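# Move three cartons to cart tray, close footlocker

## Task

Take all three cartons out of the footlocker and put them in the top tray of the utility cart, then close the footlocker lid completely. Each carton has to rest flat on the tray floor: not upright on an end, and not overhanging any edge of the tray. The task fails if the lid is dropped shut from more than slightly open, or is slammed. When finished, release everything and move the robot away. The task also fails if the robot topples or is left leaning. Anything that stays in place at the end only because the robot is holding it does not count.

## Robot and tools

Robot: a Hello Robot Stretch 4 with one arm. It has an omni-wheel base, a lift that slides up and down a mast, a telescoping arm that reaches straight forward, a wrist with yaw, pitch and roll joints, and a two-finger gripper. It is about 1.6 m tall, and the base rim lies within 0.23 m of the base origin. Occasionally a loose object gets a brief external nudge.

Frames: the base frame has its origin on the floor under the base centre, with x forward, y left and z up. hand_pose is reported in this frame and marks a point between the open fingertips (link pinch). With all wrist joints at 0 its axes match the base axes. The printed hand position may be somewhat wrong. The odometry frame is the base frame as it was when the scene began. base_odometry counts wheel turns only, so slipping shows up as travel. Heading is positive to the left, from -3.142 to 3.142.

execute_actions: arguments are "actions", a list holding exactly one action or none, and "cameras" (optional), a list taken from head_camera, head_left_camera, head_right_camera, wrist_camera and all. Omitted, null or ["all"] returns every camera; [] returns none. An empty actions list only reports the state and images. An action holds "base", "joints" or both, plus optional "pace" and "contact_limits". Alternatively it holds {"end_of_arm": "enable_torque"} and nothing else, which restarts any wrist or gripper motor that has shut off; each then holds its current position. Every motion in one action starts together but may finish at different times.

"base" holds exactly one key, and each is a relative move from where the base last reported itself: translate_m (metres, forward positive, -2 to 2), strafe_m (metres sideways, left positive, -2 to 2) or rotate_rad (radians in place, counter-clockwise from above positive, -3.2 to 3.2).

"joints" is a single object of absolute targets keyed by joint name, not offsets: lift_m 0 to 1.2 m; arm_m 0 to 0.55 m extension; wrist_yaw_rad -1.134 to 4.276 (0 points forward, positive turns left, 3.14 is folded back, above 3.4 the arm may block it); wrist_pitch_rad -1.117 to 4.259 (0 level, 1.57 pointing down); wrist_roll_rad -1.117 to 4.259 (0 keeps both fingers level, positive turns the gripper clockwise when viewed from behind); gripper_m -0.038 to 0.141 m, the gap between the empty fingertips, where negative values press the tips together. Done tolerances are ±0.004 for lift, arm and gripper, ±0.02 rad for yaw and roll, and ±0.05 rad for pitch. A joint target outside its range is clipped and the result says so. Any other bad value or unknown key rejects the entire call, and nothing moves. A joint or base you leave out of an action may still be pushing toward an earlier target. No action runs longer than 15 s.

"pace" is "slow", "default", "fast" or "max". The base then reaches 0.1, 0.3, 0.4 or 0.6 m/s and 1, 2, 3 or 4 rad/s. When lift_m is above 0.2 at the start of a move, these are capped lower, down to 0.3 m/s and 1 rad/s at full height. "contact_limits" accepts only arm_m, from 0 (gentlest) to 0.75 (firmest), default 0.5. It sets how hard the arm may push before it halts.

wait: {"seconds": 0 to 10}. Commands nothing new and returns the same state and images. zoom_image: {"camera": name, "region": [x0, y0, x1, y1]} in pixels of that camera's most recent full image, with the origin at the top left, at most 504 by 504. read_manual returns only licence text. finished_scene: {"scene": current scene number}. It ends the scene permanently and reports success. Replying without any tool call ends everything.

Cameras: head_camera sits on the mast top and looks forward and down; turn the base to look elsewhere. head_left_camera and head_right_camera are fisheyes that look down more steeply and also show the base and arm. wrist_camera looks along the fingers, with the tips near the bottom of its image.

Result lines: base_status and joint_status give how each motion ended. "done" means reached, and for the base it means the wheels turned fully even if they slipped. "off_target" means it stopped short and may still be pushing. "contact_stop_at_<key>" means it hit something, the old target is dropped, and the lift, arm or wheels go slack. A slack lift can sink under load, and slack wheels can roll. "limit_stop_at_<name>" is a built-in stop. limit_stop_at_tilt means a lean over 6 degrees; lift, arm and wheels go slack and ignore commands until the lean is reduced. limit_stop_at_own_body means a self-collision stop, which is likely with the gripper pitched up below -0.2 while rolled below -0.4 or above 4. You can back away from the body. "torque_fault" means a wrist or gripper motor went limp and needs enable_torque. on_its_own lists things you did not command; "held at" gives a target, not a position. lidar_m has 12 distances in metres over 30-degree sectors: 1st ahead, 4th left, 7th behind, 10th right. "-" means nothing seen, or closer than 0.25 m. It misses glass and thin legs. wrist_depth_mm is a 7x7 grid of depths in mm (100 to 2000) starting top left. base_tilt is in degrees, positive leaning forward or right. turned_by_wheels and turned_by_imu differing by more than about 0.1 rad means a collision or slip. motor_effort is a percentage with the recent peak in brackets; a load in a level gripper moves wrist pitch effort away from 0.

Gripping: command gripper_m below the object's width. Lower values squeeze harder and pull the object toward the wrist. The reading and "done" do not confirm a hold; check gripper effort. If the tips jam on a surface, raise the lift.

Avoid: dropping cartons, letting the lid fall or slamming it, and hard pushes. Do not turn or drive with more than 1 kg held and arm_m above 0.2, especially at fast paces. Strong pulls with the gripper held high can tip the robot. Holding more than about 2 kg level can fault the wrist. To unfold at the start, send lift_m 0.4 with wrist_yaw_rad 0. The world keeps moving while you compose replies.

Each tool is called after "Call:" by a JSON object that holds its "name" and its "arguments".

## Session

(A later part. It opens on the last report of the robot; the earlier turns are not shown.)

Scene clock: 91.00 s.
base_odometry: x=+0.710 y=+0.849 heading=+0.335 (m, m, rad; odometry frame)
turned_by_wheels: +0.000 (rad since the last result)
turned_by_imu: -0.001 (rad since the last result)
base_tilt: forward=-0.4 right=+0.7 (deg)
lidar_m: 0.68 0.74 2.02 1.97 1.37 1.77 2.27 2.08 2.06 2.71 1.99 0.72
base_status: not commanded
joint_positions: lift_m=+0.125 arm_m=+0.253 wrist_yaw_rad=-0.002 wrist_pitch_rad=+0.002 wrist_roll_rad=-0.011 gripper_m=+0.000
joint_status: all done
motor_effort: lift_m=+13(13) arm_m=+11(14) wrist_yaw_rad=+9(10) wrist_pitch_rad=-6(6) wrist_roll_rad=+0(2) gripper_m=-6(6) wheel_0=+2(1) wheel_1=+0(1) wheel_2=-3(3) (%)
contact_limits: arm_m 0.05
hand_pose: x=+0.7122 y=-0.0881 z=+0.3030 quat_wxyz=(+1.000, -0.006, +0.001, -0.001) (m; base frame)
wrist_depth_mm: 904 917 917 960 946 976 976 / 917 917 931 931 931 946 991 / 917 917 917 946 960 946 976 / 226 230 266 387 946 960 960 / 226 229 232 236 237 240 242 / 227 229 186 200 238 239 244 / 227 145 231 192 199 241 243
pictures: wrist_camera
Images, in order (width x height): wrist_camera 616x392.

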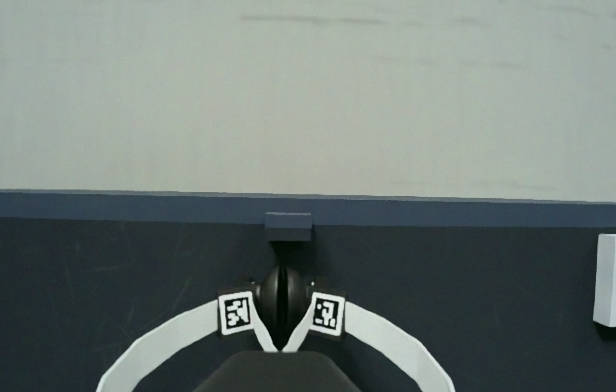

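Call:
{"name": "execute_actions", "arguments": {"actions": [{"joints":{"arm_m":0.24}}], "cameras": []}}

Call:
{"name": "execute_actions", "arguments": {"actions": [{"joints":{"lift_m":0.2},"pace":"slow"}], "cameras": ["wrist_camera","head_camera"]}}

Scene clock: 94.07 s.
base_odometry: x=+0.710 y=+0.849 heading=+0.336 (m, m, rad; odometry frame)
turned_by_wheels: +0.000 (rad since the last result)
turned_by_imu: -0.001 (rad since the last result)
base_tilt: forward=-0.4 right=+0.7 (deg)
lidar_m: 0.68 0.72 2.04 1.96 1.38 1.75 2.29 2.09 2.04 2.72 1.99 0.71
base_status: not commanded
joint_positions: lift_m=+0.125 arm_m=+0.241 wrist_yaw_rad=+0.000 wrist_pitch_rad=+0.002 wrist_roll_rad=-0.011 gripper_m=+0.000
joint_status: all done
motor_effort: lift_m=+13(13) arm_m=-8(8) wrist_yaw_rad=+3(9) wrist_pitch_rad=-7(8) wrist_roll_rad=-1(1) gripper_m=-4(4) wheel_0=+1(1) wheel_1=+0(0) wheel_2=-2(3) (%)
hand_pose: x=+0.7008 y=-0.0876 z=+0.3030 quat_wxyz=(+1.000, -0.006, +0.001, +0.000) (m; base frame)
wrist_depth_mm: 917 917 931 946 946 946 976 / 931 931 946 946 976 976 976 / 904 931 946 931 960 991 976 / 237 240 287 421 960 991 991 / 236 240 242 245 249 253 253 / 238 241 185 200 249 252 253 / 239 190 242 198 156 252 255
pictures: none
No camera images: the call's "cameras" was empty. Leave "cameras" out to get every camera's image.

Scene clock: 95.57 s.
base_odometry: x=+0.710 y=+0.849 heading=+0.336 (m, m, rad; odometry frame)
turned_by_wheels: +0.000 (rad since the last result)
turned_by_imu: -0.001 (rad since the last result)
base_tilt: forward=-0.6 right=+0.7 (deg)
lidar_m: 0.68 0.75 2.03 1.97 1.36 1.74 2.25 2.09 2.08 2.73 2.00 0.73
base_status: not commanded
joint_positions: lift_m=+0.200 arm_m=+0.241 wrist_yaw_rad=+0.000 wrist_pitch_rad=+0.003 wrist_roll_rad=-0.011 gripper_m=+0.000
joint_status: all done
motor_effort: lift_m=+22(31) arm_m=-5(8) wrist_yaw_rad=+2(12) wrist_pitch_rad=-7(96) wrist_roll_rad=-2(0) gripper_m=-5(5) wheel_0=+1(1) wheel_1=-1(0) wheel_2=-1(3) (%)
hand_pose: x=+0.7002 y=-0.0875 z=+0.3770 quat_wxyz=(+1.000, -0.006, +0.001, +0.000) (m; base frame)
wrist_depth_mm: 904 931 931 931 960 976 991 / 891 904 931 931 976 991 976 / 904 917 946 946 960 960 991 / 917 931 946 946 946 991 991 / 436 459 488 504 517 525 991 / 250 253 185 200 262 264 266 / 248 196 254 193 156 263 266
pictures: head_camera, wrist_camera
Images, in order (width x height): head_camera 420x560, wrist_camera 616x392.

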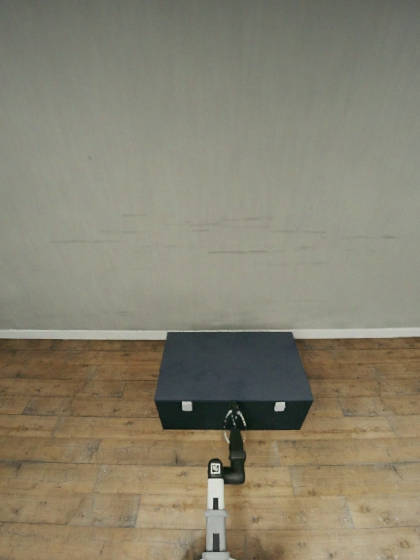

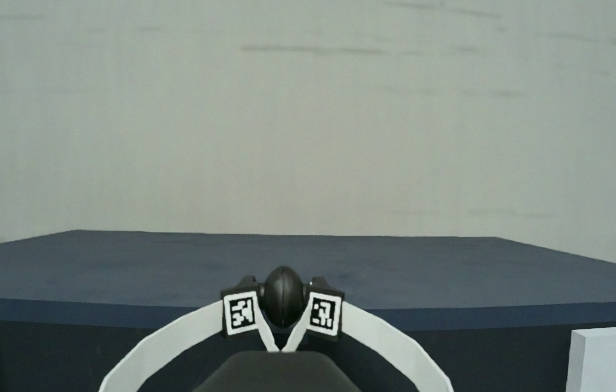

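Call:
{"name": "execute_actions", "arguments": {"actions": [{"joints":{"arm_m":0.19,"gripper_m":0.07}}], "cameras": []}}

Call:
{"name": "execute_actions", "arguments": {"actions": [{"joints":{"lift_m":0.17}}], "cameras": []}}

Call:
{"name": "execute_actions", "arguments": {"actions": [{"joints":{"arm_m":0.235}}], "cameras": ["wrist_camera"]}}

Scene clock: 103.17 s.
base_odometry: x=+0.710 y=+0.849 heading=+0.336 (m, m, rad; odometry frame)
turned_by_wheels: +0.000 (rad since the last result)
turned_by_imu: -0.002 (rad since the last result)
base_tilt: forward=-0.4 right=+0.7 (deg)
lidar_m: 0.68 0.73 2.02 1.96 1.39 1.74 2.29 2.04 2.06 2.70 1.97 0.74
base_status: not commanded
joint_positions: lift_m=+0.200 arm_m=+0.191 wrist_yaw_rad=+0.000 wrist_pitch_rad=+0.003 wrist_roll_rad=-0.011 gripper_m=+0.070
joint_status: all done
motor_effort: lift_m=+22(22) arm_m=-8(8) wrist_yaw_rad=+2(2) wrist_pitch_rad=-8(9) wrist_roll_rad=-2(1) gripper_m=-2(4) wheel_0=+1(1) wheel_1=-1(1) wheel_2=-1(1) (%)
hand_pose: x=+0.6509 y=-0.0874 z=+0.3770 quat_wxyz=(+1.000, -0.006, +0.001, +0.000) (m; base frame)
wrist_depth_mm: 960 960 991 991 991 1025 1025 / 991 976 976 991 1025 1025 1042 / 976 991 991 991 1008 1025 1025 / 960 960 976 1008 1008 1025 1042 / 439 462 488 504 521 525 1025 / 296 298 212 307 198 312 315 / 297 298 301 229 307 315 301
pictures: none
No camera images: the call's "cameras" was empty. Leave "cameras" out to get every camera's image.

Scene clock: 104.07 s.
base_odometry: x=+0.710 y=+0.849 heading=+0.336 (m, m, rad; odometry frame)
turned_by_wheels: +0.000 (rad since the last result)
turned_by_imu: +0.000 (rad since the last result)
base_tilt: forward=-0.5 right=+0.7 (deg)
lidar_m: 0.69 0.73 2.00 1.97 1.37 1.75 2.29 2.08 2.07 2.71 1.98 0.73
base_status: not commanded
joint_positions: lift_m=+0.170 arm_m=+0.191 wrist_yaw_rad=+0.000 wrist_pitch_rad=+0.003 wrist_roll_rad=-0.011 gripper_m=+0.070
joint_status: all done
motor_effort: lift_m=+13(20) arm_m=-8(8) wrist_yaw_rad=+2(2) wrist_pitch_rad=-8(8) wrist_roll_rad=-1(2) gripper_m=-2(4) wheel_0=+2(1) wheel_1=-1(1) wheel_2=-1(1) (%)
hand_pose: x=+0.6508 y=-0.0874 z=+0.3478 quat_wxyz=(+1.000, -0.006, +0.001, +0.000) (m; base frame)
wrist_depth_mm: 960 960 991 1008 1025 1025 1025 / 976 976 991 991 991 1025 1025 / 960 960 976 976 1008 1025 1008 / 976 1008 976 991 1025 1025 1042 / 298 298 304 320 327 330 332 / 296 297 211 306 199 312 303 / 296 300 304 229 309 314 315
pictures: none
No camera images: the call's "cameras" was empty. Leave "cameras" out to get every camera's image.

Scene clock: 105.03 s.
base_odometry: x=+0.710 y=+0.849 heading=+0.336 (m, m, rad; odometry frame)
turned_by_wheels: +0.000 (rad since the last result)
turned_by_imu: +0.000 (rad since the last result)
base_tilt: forward=-0.3 right=+0.8 (deg)
lidar_m: 0.68 0.71 1.99 1.96 1.37 1.76 2.31 2.09 2.07 2.72 1.98 0.73
base_status: not commanded
joint_positions: lift_m=+0.170 arm_m=+0.234 wrist_yaw_rad=+0.000 wrist_pitch_rad=+0.003 wrist_roll_rad=-0.011 gripper_m=+0.070
joint_status: all done
motor_effort: lift_m=+13(13) arm_m=+8(9) wrist_yaw_rad=+0(2) wrist_pitch_rad=-8(7) wrist_roll_rad=-1(1) gripper_m=-3(1) wheel_0=+1(1) wheel_1=-1(1) wheel_2=-1(1) (%)
hand_pose: x=+0.6929 y=-0.0874 z=+0.3478 quat_wxyz=(+1.000, -0.006, +0.001, +0.000) (m; base frame)
wrist_depth_mm: 931 917 931 946 960 991 1008 / 917 931 931 946 976 976 1008 / 917 931 931 976 960 991 991 / 931 931 946 960 960 960 991 / 274 291 304 319 322 327 329 / 254 258 212 263 199 270 271 / 256 257 260 207 266 270 272
pictures: wrist_camera
Images, in order (width x height): wrist_camera 616x392.

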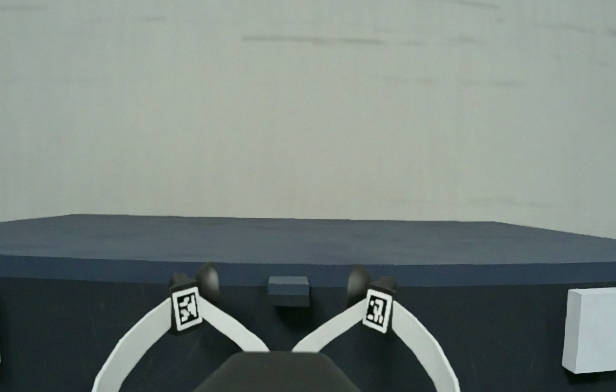

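Call:
{"name": "execute_actions", "arguments": {"actions": [{"joints":{"arm_m":0.25,"gripper_m":-0.025}}], "cameras": ["wrist_camera"]}}

Call:
{"name": "execute_actions", "arguments": {"actions": [{"joints":{"lift_m":0.25},"pace":"slow"}], "cameras": ["wrist_camera","head_camera"]}}

Scene clock: 108.40 s.
base_odometry: x=+0.710 y=+0.849 heading=+0.335 (m, m, rad; odometry frame)
turned_by_wheels: +0.000 (rad since the last result)
turned_by_imu: -0.002 (rad since the last result)
base_tilt: forward=-0.4 right=+0.7 (deg)
lidar_m: 0.69 0.74 2.00 1.97 1.36 1.76 2.29 2.08 2.05 2.72 1.99 0.70
base_status: not commanded
joint_positions: lift_m=+0.170 arm_m=+0.249 wrist_yaw_rad=+0.001 wrist_pitch_rad=+0.002 wrist_roll_rad=-0.011 gripper_m=-0.024
joint_status: all done
motor_effort: lift_m=+13(13) arm_m=+5(7) wrist_yaw_rad=+0(6) wrist_pitch_rad=-6(7) wrist_roll_rad=-1(1) gripper_m=-20(23) wheel_0=-1(1) wheel_1=-2(2) wheel_2=+0(1) (%)
hand_pose: x=+0.7085 y=-0.0873 z=+0.3479 quat_wxyz=(+1.000, -0.006, +0.001, +0.000) (m; base frame)
wrist_depth_mm: 917 904 931 931 960 960 976 / 891 904 946 946 946 960 976 / 904 917 917 931 960 960 960 / 904 904 946 960 931 976 976 / 277 293 307 320 329 332 334 / 238 240 185 217 248 252 254 / 238 157 243 202 249 252 255
pictures: wrist_camera
Images, in order (width x height): wrist_camera 616x392.

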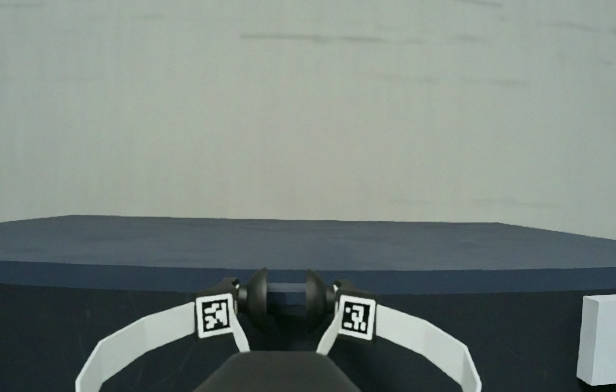

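Scene clock: 109.93 s.
base_odometry: x=+0.710 y=+0.849 heading=+0.335 (m, m, rad; odometry frame)
turned_by_wheels: +0.000 (rad since the last result)
turned_by_imu: -0.001 (rad since the last result)
base_tilt: forward=-0.5 right=+0.8 (deg)
lidar_m: 0.68 0.72 2.00 1.96 1.39 1.75 2.26 2.08 2.06 2.71 1.99 0.72
base_status: not commanded
joint_positions: lift_m=+0.249 arm_m=+0.249 wrist_yaw_rad=+0.001 wrist_pitch_rad=+0.010 wrist_roll_rad=-0.011 gripper_m=-0.024
joint_status: all done
on_its_own: wrist_pitch_rad is at rest, and its effort (-27) is outside its rest range (-23 to +23)
motor_effort: lift_m=+25(25) arm_m=+5(5) wrist_yaw_rad=-2(2) wrist_pitch_rad=-27(27) wrist_roll_rad=+1(2) gripper_m=-20(23) wheel_0=-1(1) wheel_1=-2(2) wheel_2=+0(0) (%)
hand_pose: x=+0.7086 y=-0.0870 z=+0.4248 quat_wxyz=(+1.000, -0.006, +0.005, +0.001) (m; base frame)
wrist_depth_mm: 904 904 904 917 917 946 960 / 891 904 917 931 931 976 976 / 904 917 931 931 960 960 991 / 904 931 946 931 931 960 976 / 647 917 931 931 946 960 946 / 569 243 185 218 248 634 492 / 597 157 676 407 683 634 525
pictures: head_camera, wrist_camera
Images, in order (width x height): head_camera 420x560, wrist_camera 616x392.

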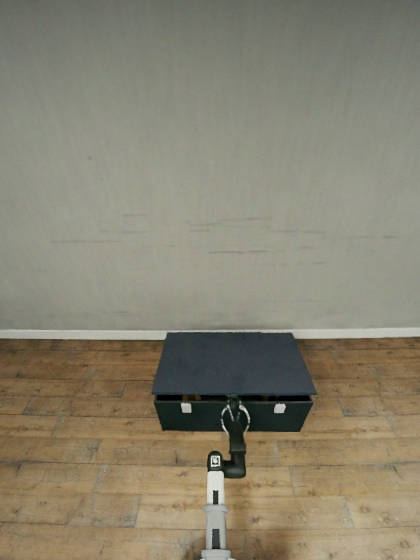

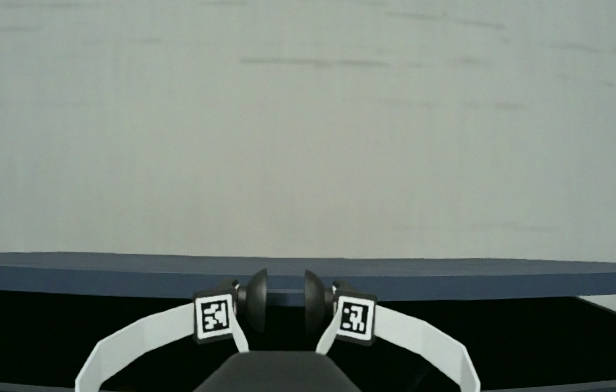

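Call:
{"name": "execute_actions", "arguments": {"actions": [{"joints":{"lift_m":0.322,"arm_m":0.272},"pace":"slow"}], "cameras": ["wrist_camera","head_camera"]}}

Scene clock: 116.23 s.
base_odometry: x=+0.710 y=+0.849 heading=+0.336 (m, m, rad; odometry frame)
turned_by_wheels: +0.000 (rad since the last result)
turned_by_imu: -0.002 (rad since the last result)
base_tilt: forward=-0.5 right=+0.8 (deg)
lidar_m: 0.68 0.71 2.00 1.98 1.41 1.75 2.28 2.07 2.07 2.68 2.00 0.70
base_status: not commanded
joint_positions: lift_m=+0.321 arm_m=+0.271 wrist_yaw_rad=+0.001 wrist_pitch_rad=+0.011 wrist_roll_rad=-0.011 gripper_m=-0.024
joint_status: all done
on_its_own: wrist_pitch_rad is at rest, and its effort (-33) is outside its rest range (-23 to +23)
motor_effort: lift_m=+25(25) arm_m=+5(11) wrist_yaw_rad=-2(12) wrist_pitch_rad=-33(32) wrist_roll_rad=-1(1) gripper_m=-22(21) wheel_0=+0(1) wheel_1=-1(2) wheel_2=+0(3) (%)
hand_pose: x=+0.7305 y=-0.0871 z=+0.4963 quat_wxyz=(+1.000, -0.006, +0.006, +0.001) (m; base frame)
wrist_depth_mm: 866 878 891 891 917 931 946 / 891 891 891 931 904 931 960 / 866 891 891 917 917 946 946 / 891 904 904 917 917 960 946 / 878 891 917 917 931 960 976 / 569 242 185 219 249 634 976 / 597 157 661 397 668 634 539
pictures: head_camera, wrist_camera
Images, in order (width x height): head_camera 420x560, wrist_camera 616x392.

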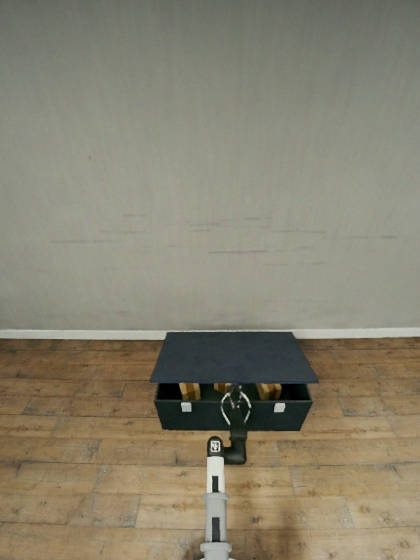

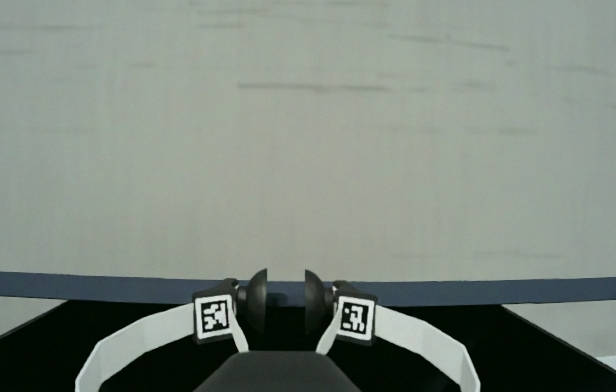

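Call:
{"name": "execute_actions", "arguments": {"actions": [{"joints":{"lift_m":0.393,"arm_m":0.305},"pace":"slow"}], "cameras": ["wrist_camera","head_camera"]}}

Scene clock: 119.30 s.
base_odometry: x=+0.710 y=+0.849 heading=+0.335 (m, m, rad; odometry frame)
turned_by_wheels: +0.000 (rad since the last result)
turned_by_imu: -0.001 (rad since the last result)
base_tilt: forward=-0.5 right=+0.7 (deg)
lidar_m: 0.68 0.71 2.02 1.97 1.41 1.77 2.28 2.09 2.08 2.71 1.96 0.70
base_status: not commanded
joint_positions: lift_m=+0.392 arm_m=+0.303 wrist_yaw_rad=-0.002 wrist_pitch_rad=+0.007 wrist_roll_rad=-0.011 gripper_m=-0.025
joint_status: all done
motor_effort: lift_m=+24(26) arm_m=+9(11) wrist_yaw_rad=+6(8) wrist_pitch_rad=-21(34) wrist_roll_rad=-1(2) gripper_m=-17(20) wheel_0=+0(0) wheel_1=-1(1) wheel_2=-2(2) (%)
hand_pose: x=+0.7627 y=-0.0880 z=+0.5686 quat_wxyz=(+1.000, -0.006, +0.004, -0.001) (m; base frame)
wrist_depth_mm: 842 854 866 878 878 904 917 / 842 854 866 878 891 917 904 / 878 878 891 891 891 891 931 / 854 878 878 891 891 904 917 / 866 854 866 891 904 931 917 / 247 240 186 216 245 279 256 / 597 294 574 149 591 544 931
pictures: head_camera, wrist_camera
Images, in order (width x height): head_camera 420x560, wrist_camera 616x392.

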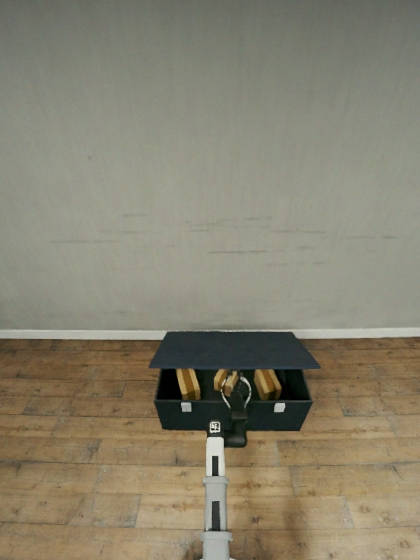

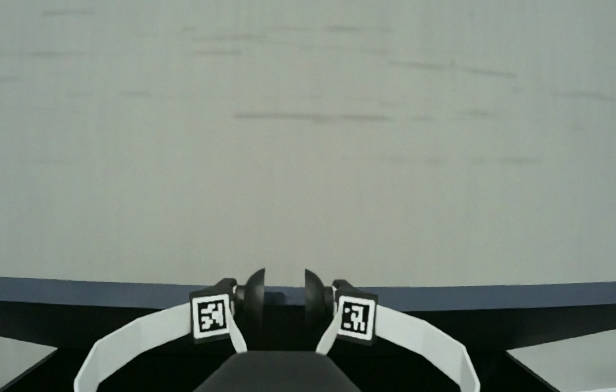

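Call:
{"name": "execute_actions", "arguments": {"actions": [{"joints":{"gripper_m":-0.036}}], "cameras": []}}

Call:
{"name": "execute_actions", "arguments": {"actions": [{"joints":{"lift_m":0.43,"arm_m":0.345},"pace":"slow"}], "cameras": ["wrist_camera","head_camera"]}}

Scene clock: 123.30 s.
base_odometry: x=+0.710 y=+0.849 heading=+0.335 (m, m, rad; odometry frame)
turned_by_wheels: +0.000 (rad since the last result)
turned_by_imu: -0.002 (rad since the last result)
base_tilt: forward=-0.4 right=+0.7 (deg)
lidar_m: 0.67 0.72 2.01 1.95 1.41 1.73 2.30 2.06 2.08 2.71 1.97 0.70
base_status: not commanded
joint_positions: lift_m=+0.392 arm_m=+0.304 wrist_yaw_rad=+0.000 wrist_pitch_rad=+0.011 wrist_roll_rad=-0.011 gripper_m=-0.035
joint_status: all done
on_its_own: wrist_pitch_rad is at rest, and its effort (-32) is outside its rest range (-23 to +23)
motor_effort: lift_m=+24(24) arm_m=+7(9) wrist_yaw_rad=+1(7) wrist_pitch_rad=-32(32) wrist_roll_rad=+0(1) gripper_m=-23(22) wheel_0=+0(1) wheel_1=-1(1) wheel_2=-2(1) (%)
hand_pose: x=+0.7632 y=-0.0873 z=+0.5674 quat_wxyz=(+1.000, -0.006, +0.006, +0.000) (m; base frame)
wrist_depth_mm: 820 866 878 866 891 904 917 / 866 866 866 891 891 904 904 / 854 866 866 891 891 917 931 / 854 878 891 891 904 917 917 / 866 866 891 891 904 931 931 / 243 236 192 222 182 282 253 / 603 309 621 166 640 521 946
pictures: none
No camera images: the call's "cameras" was empty. Leave "cameras" out to get every camera's image.

Scene clock: 124.83 s.
base_odometry: x=+0.710 y=+0.849 heading=+0.335 (m, m, rad; odometry frame)
turned_by_wheels: +0.000 (rad since the last result)
turned_by_imu: -0.001 (rad since the last result)
base_tilt: forward=-0.5 right=+0.7 (deg)
lidar_m: 0.70 0.74 2.00 1.95 1.40 1.77 2.30 2.07 2.05 2.71 2.00 0.71
base_status: not commanded
joint_positions: lift_m=+0.430 arm_m=+0.343 wrist_yaw_rad=-0.003 wrist_pitch_rad=+0.002 wrist_roll_rad=-0.011 gripper_m=-0.036
joint_status: all done
motor_effort: lift_m=+21(26) arm_m=+11(12) wrist_yaw_rad=+11(14) wrist_pitch_rad=-6(38) wrist_roll_rad=-1(0) gripper_m=-16(23) wheel_0=+0(0) wheel_1=-1(1) wheel_2=-4(4) (%)
hand_pose: x=+0.8022 y=-0.0884 z=+0.6073 quat_wxyz=(+1.000, -0.006, +0.001, -0.002) (m; base frame)
wrist_depth_mm: 809 820 831 854 854 878 878 / 798 831 831 866 854 878 891 / 831 820 831 854 866 878 878 / 809 831 820 854 866 904 878 / 820 831 842 854 854 878 904 / 236 236 190 216 181 255 266 / 362 347 320 224 375 327 402
pictures: head_camera, wrist_camera
Images, in order (width x height): head_camera 420x560, wrist_camera 616x392.

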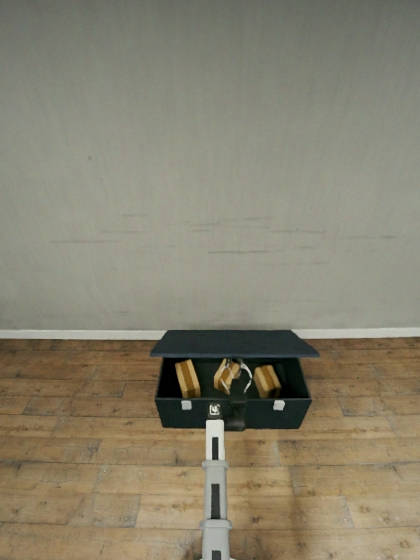

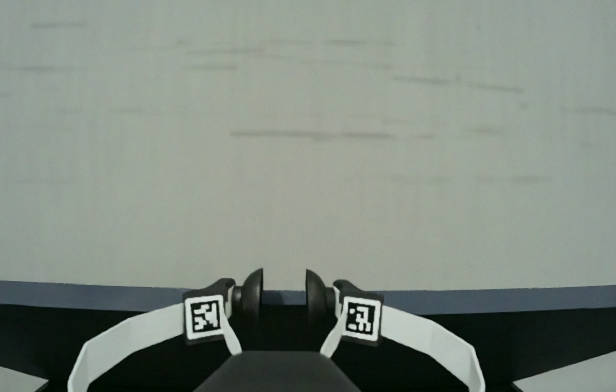

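Call:
{"name": "execute_actions", "arguments": {"actions": [{"joints":{"lift_m":0.46,"arm_m":0.395},"pace":"slow"}], "cameras": ["wrist_camera","head_camera"]}}

Scene clock: 127.97 s.
base_odometry: x=+0.710 y=+0.849 heading=+0.335 (m, m, rad; odometry frame)
turned_by_wheels: +0.000 (rad since the last result)
turned_by_imu: -0.001 (rad since the last result)
base_tilt: forward=-0.5 right=+0.8 (deg)
lidar_m: 0.73 0.77 2.02 1.98 1.36 1.77 2.28 2.08 2.06 2.71 2.01 0.75
base_status: not commanded
joint_positions: lift_m=+0.460 arm_m=+0.393 wrist_yaw_rad=-0.004 wrist_pitch_rad=-0.001 wrist_roll_rad=-0.011 gripper_m=-0.036
joint_status: all done
motor_effort: lift_m=+20(24) arm_m=+11(12) wrist_yaw_rad=+13(15) wrist_pitch_rad=+2(18) wrist_roll_rad=-2(1) gripper_m=-18(20) wheel_0=+0(1) wheel_1=-1(1) wheel_2=-4(4) (%)
hand_pose: x=+0.8522 y=-0.0885 z=+0.6382 quat_wxyz=(+1.000, -0.006, +0.000, -0.002) (m; base frame)
wrist_depth_mm: 750 778 788 798 809 820 831 / 768 768 788 809 820 809 842 / 768 778 768 809 798 820 831 / 768 778 778 809 809 820 831 / 759 788 788 809 820 831 831 / 236 236 190 217 181 250 255 / 306 297 285 211 317 296 332
pictures: head_camera, wrist_camera
Images, in order (width x height): head_camera 420x560, wrist_camera 616x392.

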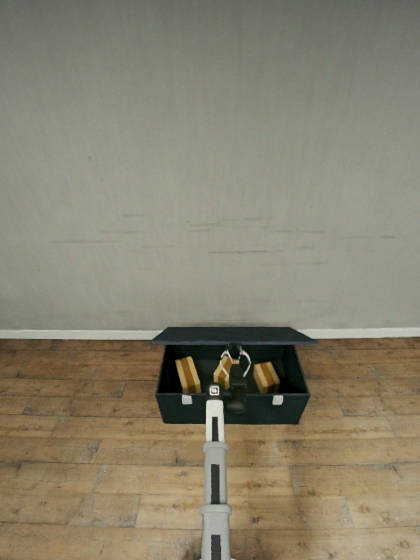

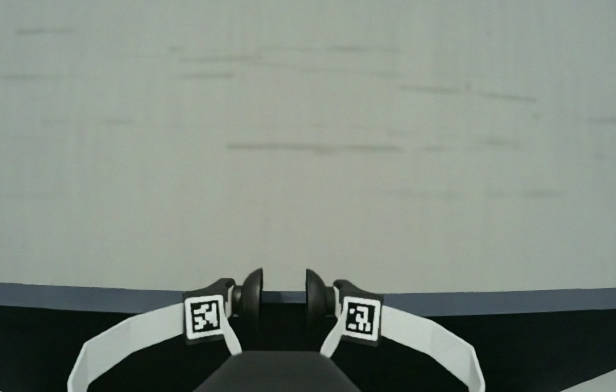

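Call:
{"name": "execute_actions", "arguments": {"actions": [{"joints":{"lift_m":0.505,"arm_m":0.43},"pace":"slow"}], "cameras": ["wrist_camera","head_camera"]}}

Scene clock: 131.50 s.
base_odometry: x=+0.710 y=+0.849 heading=+0.335 (m, m, rad; odometry frame)
turned_by_wheels: +0.000 (rad since the last result)
turned_by_imu: -0.001 (rad since the last result)
base_tilt: forward=-0.5 right=+0.7 (deg)
lidar_m: 0.73 0.79 2.02 1.96 1.38 1.77 2.29 2.07 2.06 2.71 2.01 0.77
base_status: not commanded
joint_positions: lift_m=+0.504 arm_m=+0.428 wrist_yaw_rad=-0.002 wrist_pitch_rad=+0.006 wrist_roll_rad=-0.011 gripper_m=-0.035
joint_status: all done
motor_effort: lift_m=+24(26) arm_m=+9(11) wrist_yaw_rad=+8(13) wrist_pitch_rad=-17(32) wrist_roll_rad=+0(1) gripper_m=-19(21) wheel_0=+0(0) wheel_1=+0(1) wheel_2=-3(4) (%)
hand_pose: x=+0.8876 y=-0.0880 z=+0.6810 quat_wxyz=(+1.000, -0.006, +0.003, -0.001) (m; base frame)
wrist_depth_mm: 723 741 750 759 768 778 788 / 732 741 741 759 768 778 788 / 732 741 759 768 788 778 788 / 741 750 759 759 768 788 798 / 723 741 741 759 768 788 788 / 235 233 191 220 182 251 252 / 274 260 270 255 283 273 294
pictures: head_camera, wrist_camera
Images, in order (width x height): head_camera 420x560, wrist_camera 616x392.

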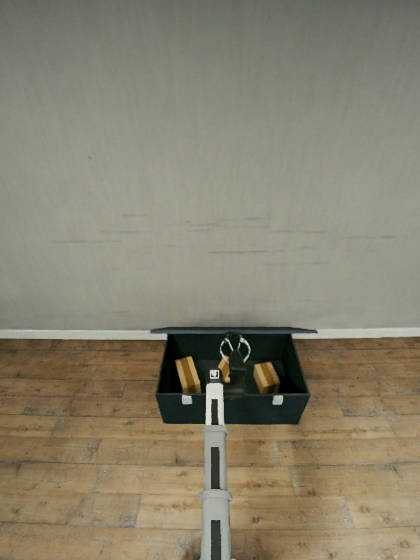

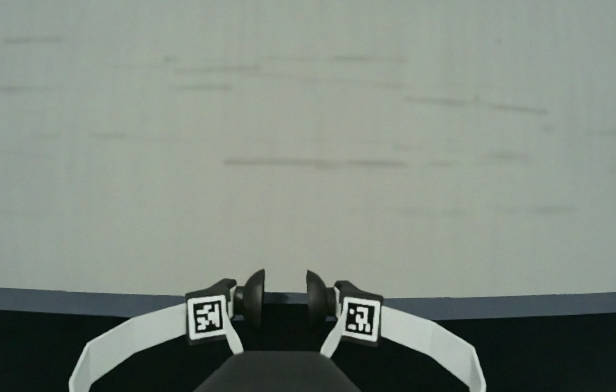

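Call:
{"name": "execute_actions", "arguments": {"actions": [{"joints":{"lift_m":0.535,"arm_m":0.475},"pace":"slow"}], "cameras": ["wrist_camera","head_camera"]}}

Scene clock: 136.53 s.
base_odometry: x=+0.710 y=+0.849 heading=+0.335 (m, m, rad; odometry frame)
turned_by_wheels: +0.000 (rad since the last result)
turned_by_imu: -0.002 (rad since the last result)
base_tilt: forward=-0.4 right=+0.7 (deg)
lidar_m: 0.71 0.78 2.00 1.97 1.38 1.75 2.30 2.11 2.05 2.71 2.00 0.78
base_status: not commanded
joint_positions: lift_m=+0.535 arm_m=+0.473 wrist_yaw_rad=-0.004 wrist_pitch_rad=-0.004 wrist_roll_rad=-0.011 gripper_m=-0.036
joint_status: all done
motor_effort: lift_m=+21(27) arm_m=+11(12) wrist_yaw_rad=+12(13) wrist_pitch_rad=+10(45) wrist_roll_rad=-2(2) gripper_m=-21(22) wheel_0=-1(0) wheel_1=-1(1) wheel_2=-2(3) (%)
hand_pose: x=+0.9321 y=-0.0886 z=+0.7141 quat_wxyz=(+1.000, -0.006, -0.002, -0.002) (m; base frame)
wrist_depth_mm: 683 691 707 732 732 741 759 / 683 691 723 732 723 750 759 / 699 699 715 723 732 732 759 / 683 699 715 732 723 741 750 / 683 699 723 723 741 741 741 / 234 231 191 222 181 245 250 / 252 250 249 196 260 257 271
pictures: head_camera, wrist_camera
Images, in order (width x height): head_camera 420x560, wrist_camera 616x392.

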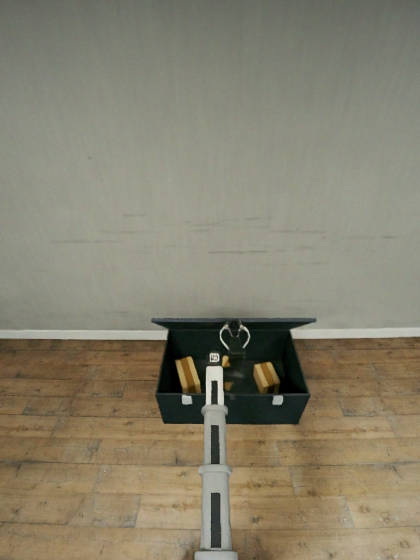

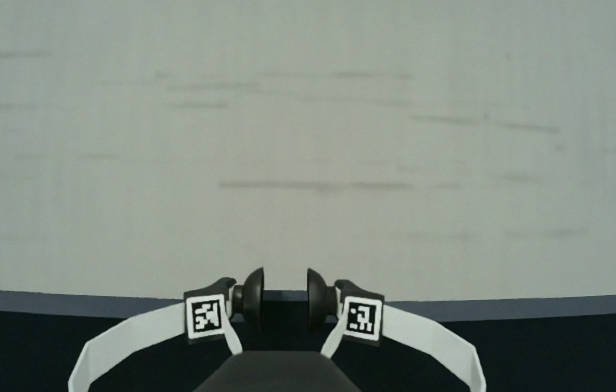

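Call:
{"name": "execute_actions", "arguments": {"actions": [{"base":{"translate_m":0.08},"joints":{"lift_m":0.585,"arm_m":0.473},"pace":"slow"}], "cameras": ["wrist_camera","head_camera"]}}

Scene clock: 140.30 s.
base_odometry: x=+0.785 y=+0.876 heading=+0.335 (m, m, rad; odometry frame)
turned_by_wheels: +0.000 (rad since the last result)
turned_by_imu: -0.002 (rad since the last result)
base_tilt: forward=-0.5 right=+0.8 (deg)
lidar_m: 0.65 0.70 1.87 1.97 1.44 1.76 2.37 2.10 2.09 2.71 1.90 0.68
base_status: done
joint_positions: lift_m=+0.585 arm_m=+0.473 wrist_yaw_rad=-0.004 wrist_pitch_rad=-0.008 wrist_roll_rad=-0.011 gripper_m=-0.036
joint_status: all done
motor_effort: lift_m=+19(27) arm_m=-1(11) wrist_yaw_rad=+13(12) wrist_pitch_rad=+22(59) wrist_roll_rad=-2(1) gripper_m=-21(25) wheel_0=+1(4) wheel_1=+0(1) wheel_2=-5(4) (%)
hand_pose: x=+0.9321 y=-0.0885 z=+0.7653 quat_wxyz=(+1.000, -0.006, -0.004, -0.002) (m; base frame)
wrist_depth_mm: 621 621 627 640 654 668 676 / 615 634 634 634 654 668 668 / 615 627 634 647 661 661 661 / 621 621 640 647 654 668 668 / 615 627 640 640 654 668 668 / 234 621 192 224 181 654 668 / 233 232 234 190 242 244 252
pictures: head_camera, wrist_camera
Images, in order (width x height): head_camera 420x560, wrist_camera 616x392.

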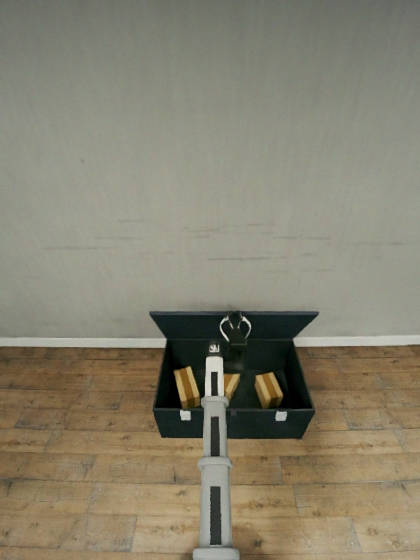

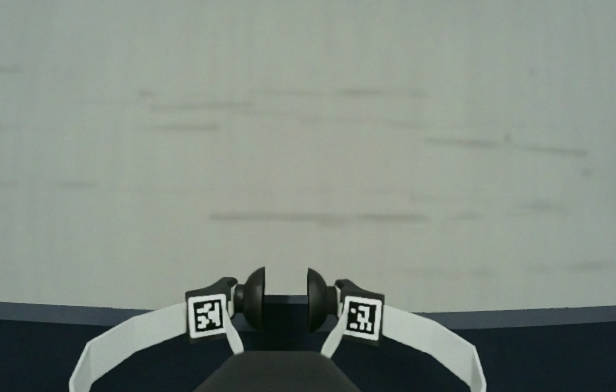

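Call:
{"name": "execute_actions", "arguments": {"actions": [{"joints":{"lift_m":0.62,"wrist_pitch_rad":0.07},"pace":"slow"}], "cameras": ["wrist_camera","head_camera"]}}

Scene clock: 144.27 s.
base_odometry: x=+0.785 y=+0.876 heading=+0.335 (m, m, rad; odometry frame)
turned_by_wheels: +0.000 (rad since the last result)
turned_by_imu: -0.002 (rad since the last result)
base_tilt: forward=-0.3 right=+0.7 (deg)
lidar_m: 0.65 0.71 1.89 1.97 1.43 1.75 2.37 2.15 2.09 2.73 1.86 0.68
base_status: not commanded
joint_positions: lift_m=+0.619 arm_m=+0.473 wrist_yaw_rad=-0.002 wrist_pitch_rad=+0.086 wrist_roll_rad=-0.011 gripper_m=-0.035
joint_status: all done
on_its_own: wrist_pitch_rad is at rest, and its effort (-44) is outside its rest range (-23 to +23)
motor_effort: lift_m=+27(26) arm_m=-1(1) wrist_yaw_rad=+6(15) wrist_pitch_rad=-44(51) wrist_roll_rad=-1(1) gripper_m=-23(22) wheel_0=+0(1) wheel_1=-1(1) wheel_2=-2(4) (%)
hand_pose: x=+0.9313 y=-0.0879 z=+0.7728 quat_wxyz=(+0.999, -0.006, +0.043, -0.001) (m; base frame)
wrist_depth_mm: 591 603 609 609 621 634 640 / 597 603 615 615 634 634 640 / 609 615 621 627 647 647 654 / 615 627 634 647 654 654 661 / 615 640 647 647 661 668 683 / 230 236 193 221 183 247 248 / 240 196 240 165 248 248 258
pictures: head_camera, wrist_camera
Images, in order (width x height): head_camera 420x560, wrist_camera 616x392.

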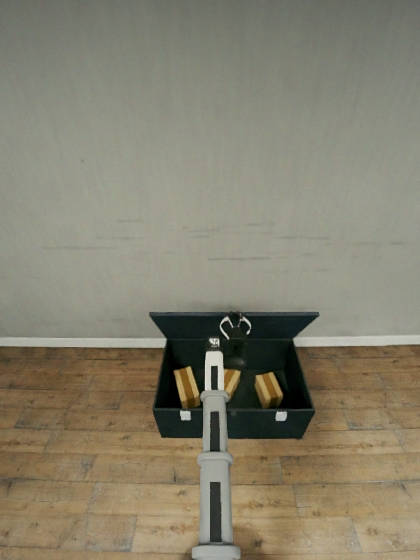

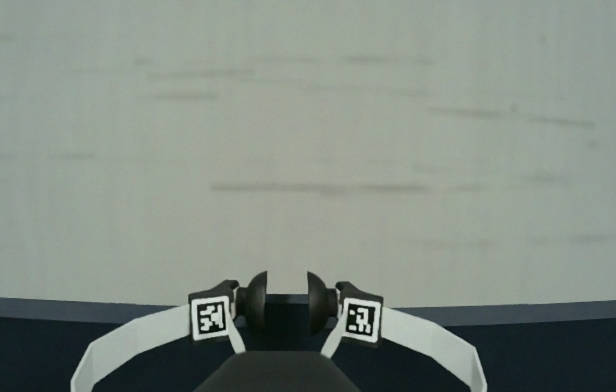

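Call:
{"name": "execute_actions", "arguments": {"actions": [{"base":{"translate_m":0.07},"joints":{"lift_m":0.628},"pace":"slow"}], "cameras": ["wrist_camera","head_camera"]}}

Scene clock: 148.10 s.
base_odometry: x=+0.851 y=+0.899 heading=+0.335 (m, m, rad; odometry frame)
turned_by_wheels: +0.000 (rad since the last result)
turned_by_imu: -0.002 (rad since the last result)
base_tilt: forward=-0.5 right=+0.6 (deg)
lidar_m: 0.59 0.59 1.79 1.96 1.44 1.77 2.45 2.15 2.28 2.71 1.76 0.61
base_status: done
joint_positions: lift_m=+0.628 arm_m=+0.473 wrist_yaw_rad=-0.003 wrist_pitch_rad=+0.062 wrist_roll_rad=-0.011 gripper_m=-0.035
joint_status: all done
motor_effort: lift_m=+19(27) arm_m=+0(1) wrist_yaw_rad=+11(12) wrist_pitch_rad=+23(55) wrist_roll_rad=-1(0) gripper_m=-21(21) wheel_0=-1(3) wheel_1=+0(2) wheel_2=-3(2) (%)
hand_pose: x=+0.9316 y=-0.0884 z=+0.7883 quat_wxyz=(+1.000, -0.006, +0.031, -0.002) (m; base frame)
wrist_depth_mm: 539 539 554 559 564 574 574 / 539 549 554 559 559 574 580 / 544 549 559 559 574 580 585 / 544 559 564 569 580 585 597 / 554 564 564 574 580 591 603 / 231 235 192 220 181 597 603 / 228 226 229 188 237 238 245
pictures: head_camera, wrist_camera
Images, in order (width x height): head_camera 420x560, wrist_camera 616x392.

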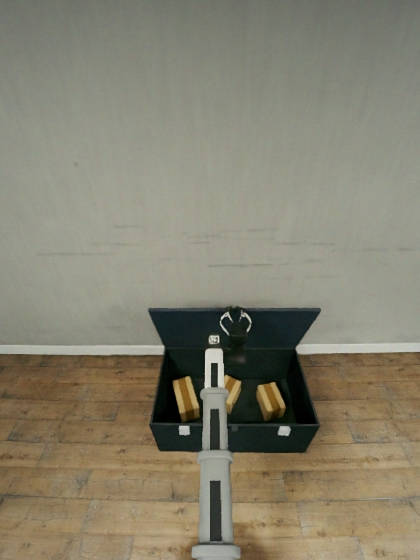

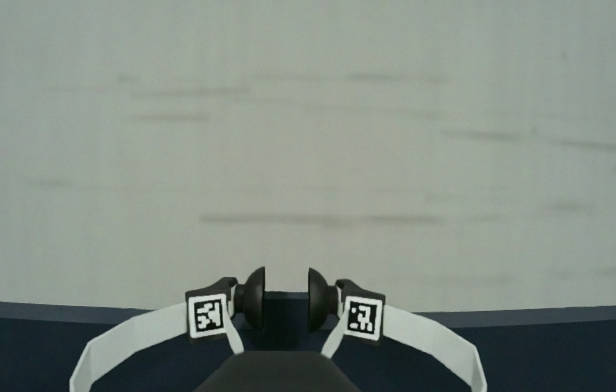

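Call:
{"name": "execute_actions", "arguments": {"actions": [{"base":{"translate_m":0.06},"joints":{"lift_m":0.665,"wrist_pitch_rad":0.15},"pace":"slow"}], "cameras": ["wrist_camera","head_camera"]}}

Scene clock: 151.20 s.
base_odometry: x=+0.908 y=+0.918 heading=+0.334 (m, m, rad; odometry frame)
turned_by_wheels: +0.000 (rad since the last result)
turned_by_imu: -0.002 (rad since the last result)
base_tilt: forward=-0.5 right=+0.9 (deg)
lidar_m: 0.50 0.56 1.68 1.95 1.48 1.73 2.48 2.21 2.51 2.71 1.68 0.53
base_status: done
joint_positions: lift_m=+0.665 arm_m=+0.473 wrist_yaw_rad=-0.003 wrist_pitch_rad=+0.151 wrist_roll_rad=-0.011 gripper_m=-0.035
joint_status: all done
motor_effort: lift_m=+22(24) arm_m=-1(1) wrist_yaw_rad=+10(12) wrist_pitch_rad=-2(55) wrist_roll_rad=-2(1) gripper_m=-20(20) wheel_0=-1(2) wheel_1=-1(3) wheel_2=-3(8) (%)
hand_pose: x=+0.9289 y=-0.0882 z=+0.7994 quat_wxyz=(+0.997, -0.006, +0.076, -0.001) (m; base frame)
wrist_depth_mm: 462 469 477 480 484 492 504 / 469 477 480 484 496 500 504 / 484 488 492 500 508 512 521 / 496 496 508 517 521 525 535 / 504 512 517 521 530 544 549 / 222 225 191 220 181 241 241 / 225 190 229 187 236 236 243
pictures: head_camera, wrist_camera
Images, in order (width x height): head_camera 420x560, wrist_camera 616x392.

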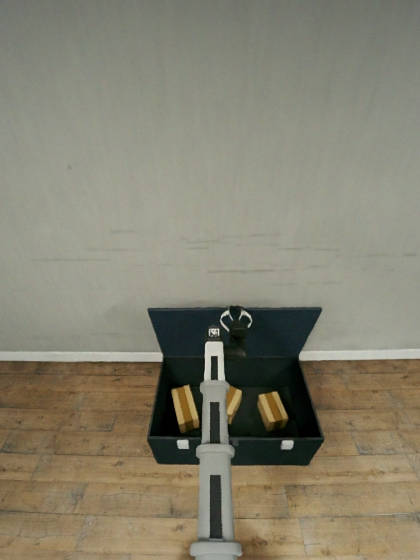

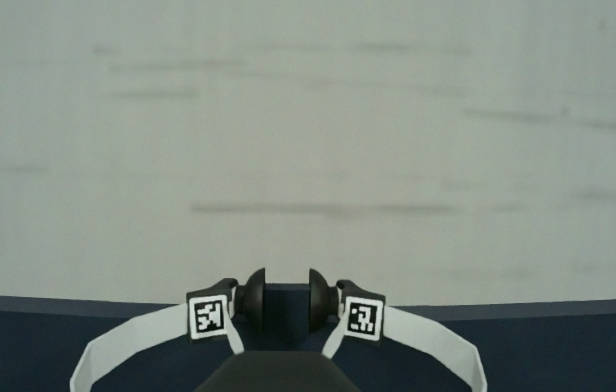

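Call:
{"name": "execute_actions", "arguments": {"actions": [{"base":{"translate_m":0.06},"pace":"slow"}], "cameras": ["wrist_camera","head_camera","head_left_camera"]}}

Scene clock: 154.30 s.
base_odometry: x=+0.965 y=+0.938 heading=+0.334 (m, m, rad; odometry frame)
turned_by_wheels: +0.000 (rad since the last result)
turned_by_imu: -0.002 (rad since the last result)
base_tilt: forward=-0.4 right=+0.7 (deg)
lidar_m: 0.45 0.48 1.62 1.94 1.57 1.73 2.55 2.26 2.70 2.72 1.58 0.47
base_status: done
joint_positions: lift_m=+0.665 arm_m=+0.473 wrist_yaw_rad=-0.003 wrist_pitch_rad=+0.144 wrist_roll_rad=-0.011 gripper_m=-0.035
joint_status: not commanded
motor_effort: lift_m=+20(22) arm_m=+0(1) wrist_yaw_rad=+10(10) wrist_pitch_rad=+16(18) wrist_roll_rad=-1(2) gripper_m=-21(22) wheel_0=-2(1) wheel_1=+0(2) wheel_2=-3(0) (%)
hand_pose: x=+0.9292 y=-0.0883 z=+0.8016 quat_wxyz=(+0.997, -0.006, +0.072, -0.001) (m; base frame)
wrist_depth_mm: 404 415 418 424 430 433 439 / 415 421 427 436 436 445 449 / 427 427 436 442 452 455 455 / 436 442 445 452 459 462 473 / 442 449 455 459 466 477 484 / 220 226 191 219 181 241 240 / 218 220 223 185 228 231 236
pictures: head_camera, head_left_camera, wrist_camera
Images, in order (width x height): head_camera 420x560, head_left_camera 420x672, wrist_camera 616x392.

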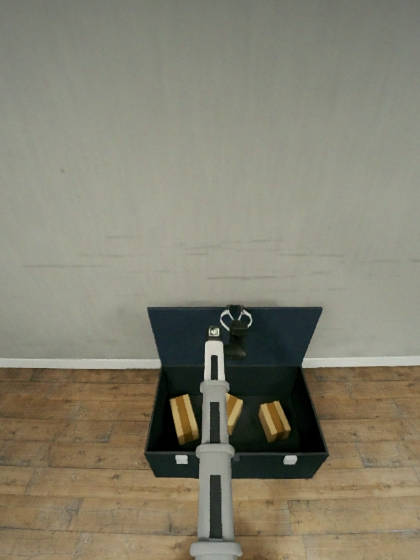

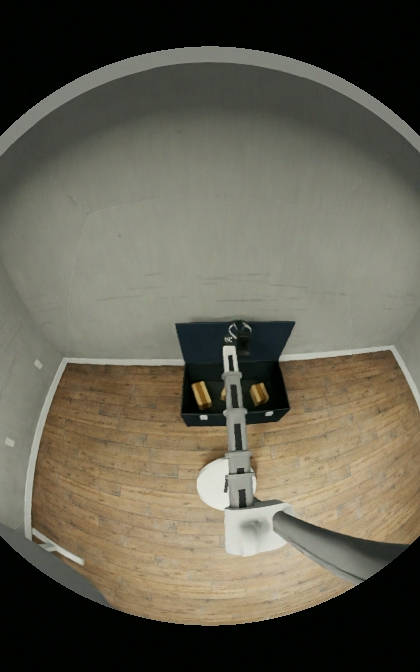

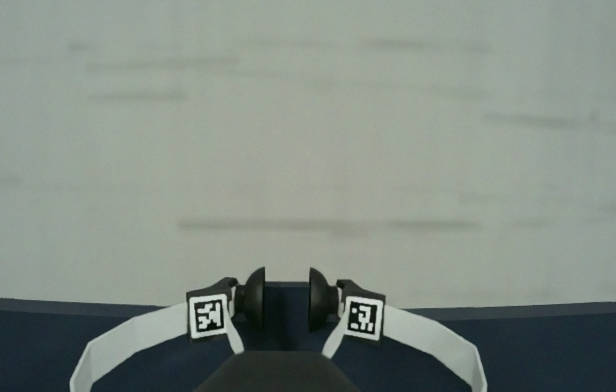

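Call:
{"name": "execute_actions", "arguments": {"actions": [{"base":{"translate_m":0.05},"joints":{"lift_m":0.685,"wrist_pitch_rad":0.22},"pace":"slow"}], "cameras": ["wrist_camera","head_camera"]}}

Scene clock: 157.17 s.
base_odometry: x=+1.012 y=+0.954 heading=+0.334 (m, m, rad; odometry frame)
turned_by_wheels: +0.000 (rad since the last result)
turned_by_imu: -0.002 (rad since the last result)
base_tilt: forward=-0.5 right=+0.7 (deg)
lidar_m: 0.41 0.43 1.55 1.97 1.55 1.75 2.62 2.33 2.79 2.71 0.61 0.41
base_status: done
joint_positions: lift_m=+0.685 arm_m=+0.473 wrist_yaw_rad=-0.003 wrist_pitch_rad=+0.215 wrist_roll_rad=-0.011 gripper_m=-0.035
joint_status: all done
motor_effort: lift_m=+20(20) arm_m=-1(1) wrist_yaw_rad=+9(9) wrist_pitch_rad=+16(60) wrist_roll_rad=-3(2) gripper_m=-22(19) wheel_0=-2(2) wheel_1=-1(3) wheel_2=-2(0) (%)
hand_pose: x=+0.9256 y=-0.0882 z=+0.8016 quat_wxyz=(+0.994, -0.006, +0.107, -0.001) (m; base frame)
wrist_depth_mm: 353 357 364 368 373 377 382 / 362 370 377 379 384 387 394 / 375 382 384 392 394 404 407 / 389 394 402 404 410 415 421 / 402 410 413 418 421 430 433 / 220 227 193 218 181 243 242 / 218 188 221 185 228 230 234
pictures: head_camera, wrist_camera
Images, in order (width x height): head_camera 420x560, wrist_camera 616x392.

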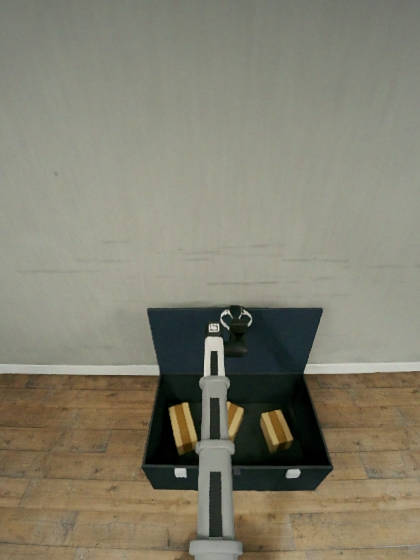

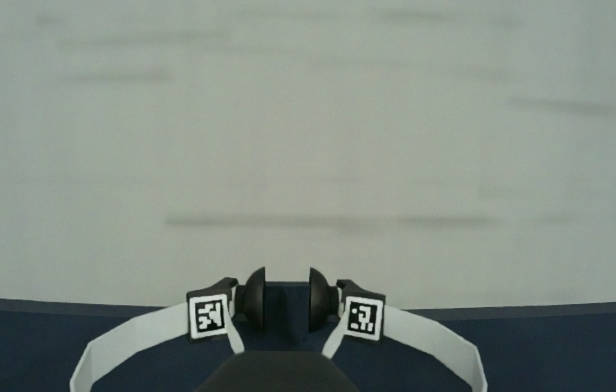

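Call:
{"name": "execute_actions", "arguments": {"actions": [{"joints":{"arm_m":0.53},"contact_limits":{"arm_m":0.2},"pace":"slow"}], "cameras": ["wrist_camera","head_camera"]}}

Scene clock: 160.07 s.
base_odometry: x=+1.012 y=+0.954 heading=+0.333 (m, m, rad; odometry frame)
turned_by_wheels: +0.000 (rad since the last result)
turned_by_imu: -0.001 (rad since the last result)
base_tilt: forward=-0.4 right=+0.7 (deg)
lidar_m: 0.40 0.42 1.55 1.96 1.58 1.74 2.60 2.26 2.83 2.72 0.62 0.46
base_status: not commanded
joint_positions: lift_m=+0.685 arm_m=+0.529 wrist_yaw_rad=-0.003 wrist_pitch_rad=+0.222 wrist_roll_rad=-0.011 gripper_m=-0.035
joint_status: all done
motor_effort: lift_m=+20(20) arm_m=+8(7) wrist_yaw_rad=+9(9) wrist_pitch_rad=-6(19) wrist_roll_rad=+0(1) gripper_m=-22(21) wheel_0=-1(2) wheel_1=-1(1) wheel_2=-2(2) (%)
contact_limits: arm_m 0.2
hand_pose: x=+0.9806 y=-0.0882 z=+0.7994 quat_wxyz=(+0.994, -0.006, +0.111, -0.001) (m; base frame)
wrist_depth_mm: 303 306 312 314 319 324 325 / 312 317 322 325 332 334 336 / 325 325 332 338 340 345 347 / 332 342 345 349 351 359 362 / 345 351 353 357 366 370 377 / 224 357 193 219 180 377 384 / 213 186 218 182 224 227 230
pictures: head_camera, wrist_camera
Images, in order (width x height): head_camera 420x560, wrist_camera 616x392.

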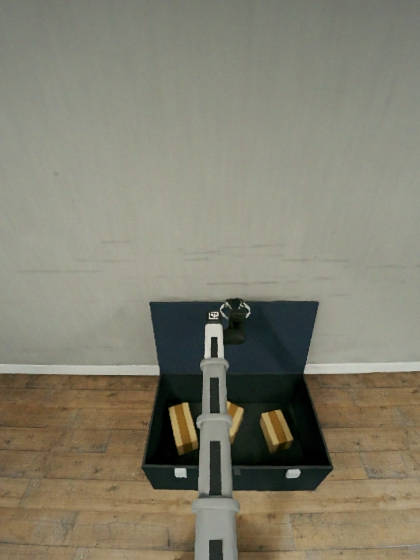

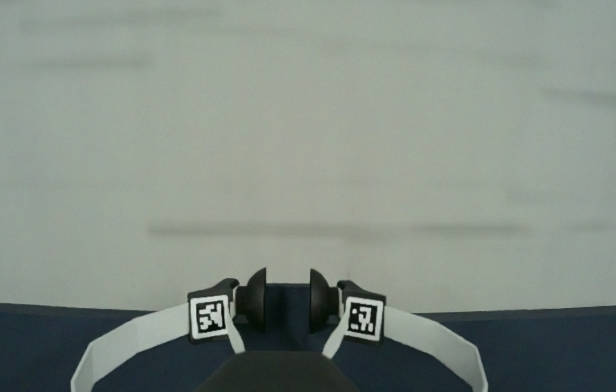

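Call:
{"name": "execute_actions", "arguments": {"actions": [{"base":{"translate_m":0.05},"joints":{"lift_m":0.675},"pace":"slow"}], "cameras": ["wrist_camera","head_camera"]}}

Scene clock: 166.97 s.
base_odometry: x=+1.059 y=+0.971 heading=+0.333 (m, m, rad; odometry frame)
turned_by_wheels: +0.000 (rad since the last result)
turned_by_imu: -0.003 (rad since the last result)
base_tilt: forward=-0.4 right=+0.7 (deg)
lidar_m: 0.35 0.37 1.51 1.96 1.60 1.75 2.65 2.34 2.85 2.71 0.55 0.39
base_status: done
joint_positions: lift_m=+0.675 arm_m=+0.529 wrist_yaw_rad=-0.002 wrist_pitch_rad=+0.225 wrist_roll_rad=-0.011 gripper_m=-0.035
joint_status: all done
motor_effort: lift_m=+13(20) arm_m=+8(8) wrist_yaw_rad=+8(9) wrist_pitch_rad=-13(16) wrist_roll_rad=-1(2) gripper_m=-21(23) wheel_0=-2(2) wheel_1=-1(0) wheel_2=-2(5) (%)
hand_pose: x=+0.9805 y=-0.0881 z=+0.7892 quat_wxyz=(+0.994, -0.006, +0.112, -0.001) (m; base frame)
wrist_depth_mm: 258 260 266 270 273 274 278 / 266 270 273 278 282 285 287 / 274 281 283 286 290 293 297 / 286 290 293 298 300 306 310 / 296 300 303 306 310 319 319 / 301 307 192 219 181 325 330 / 210 183 213 182 219 222 225
pictures: head_camera, wrist_camera
Images, in order (width x height): head_camera 420x560, wrist_camera 616x392.

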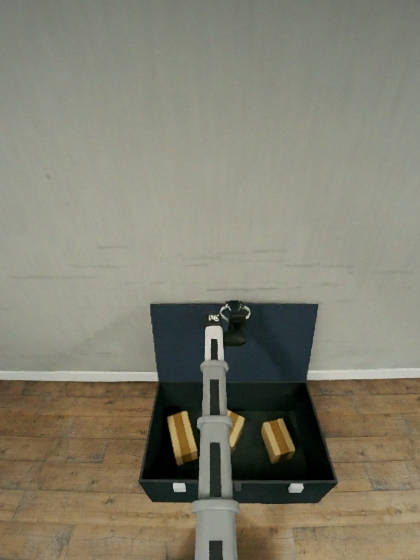

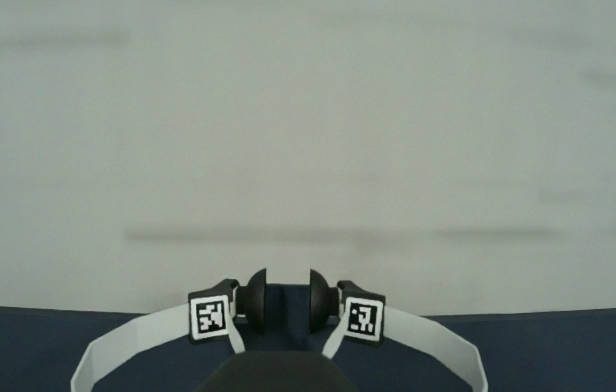

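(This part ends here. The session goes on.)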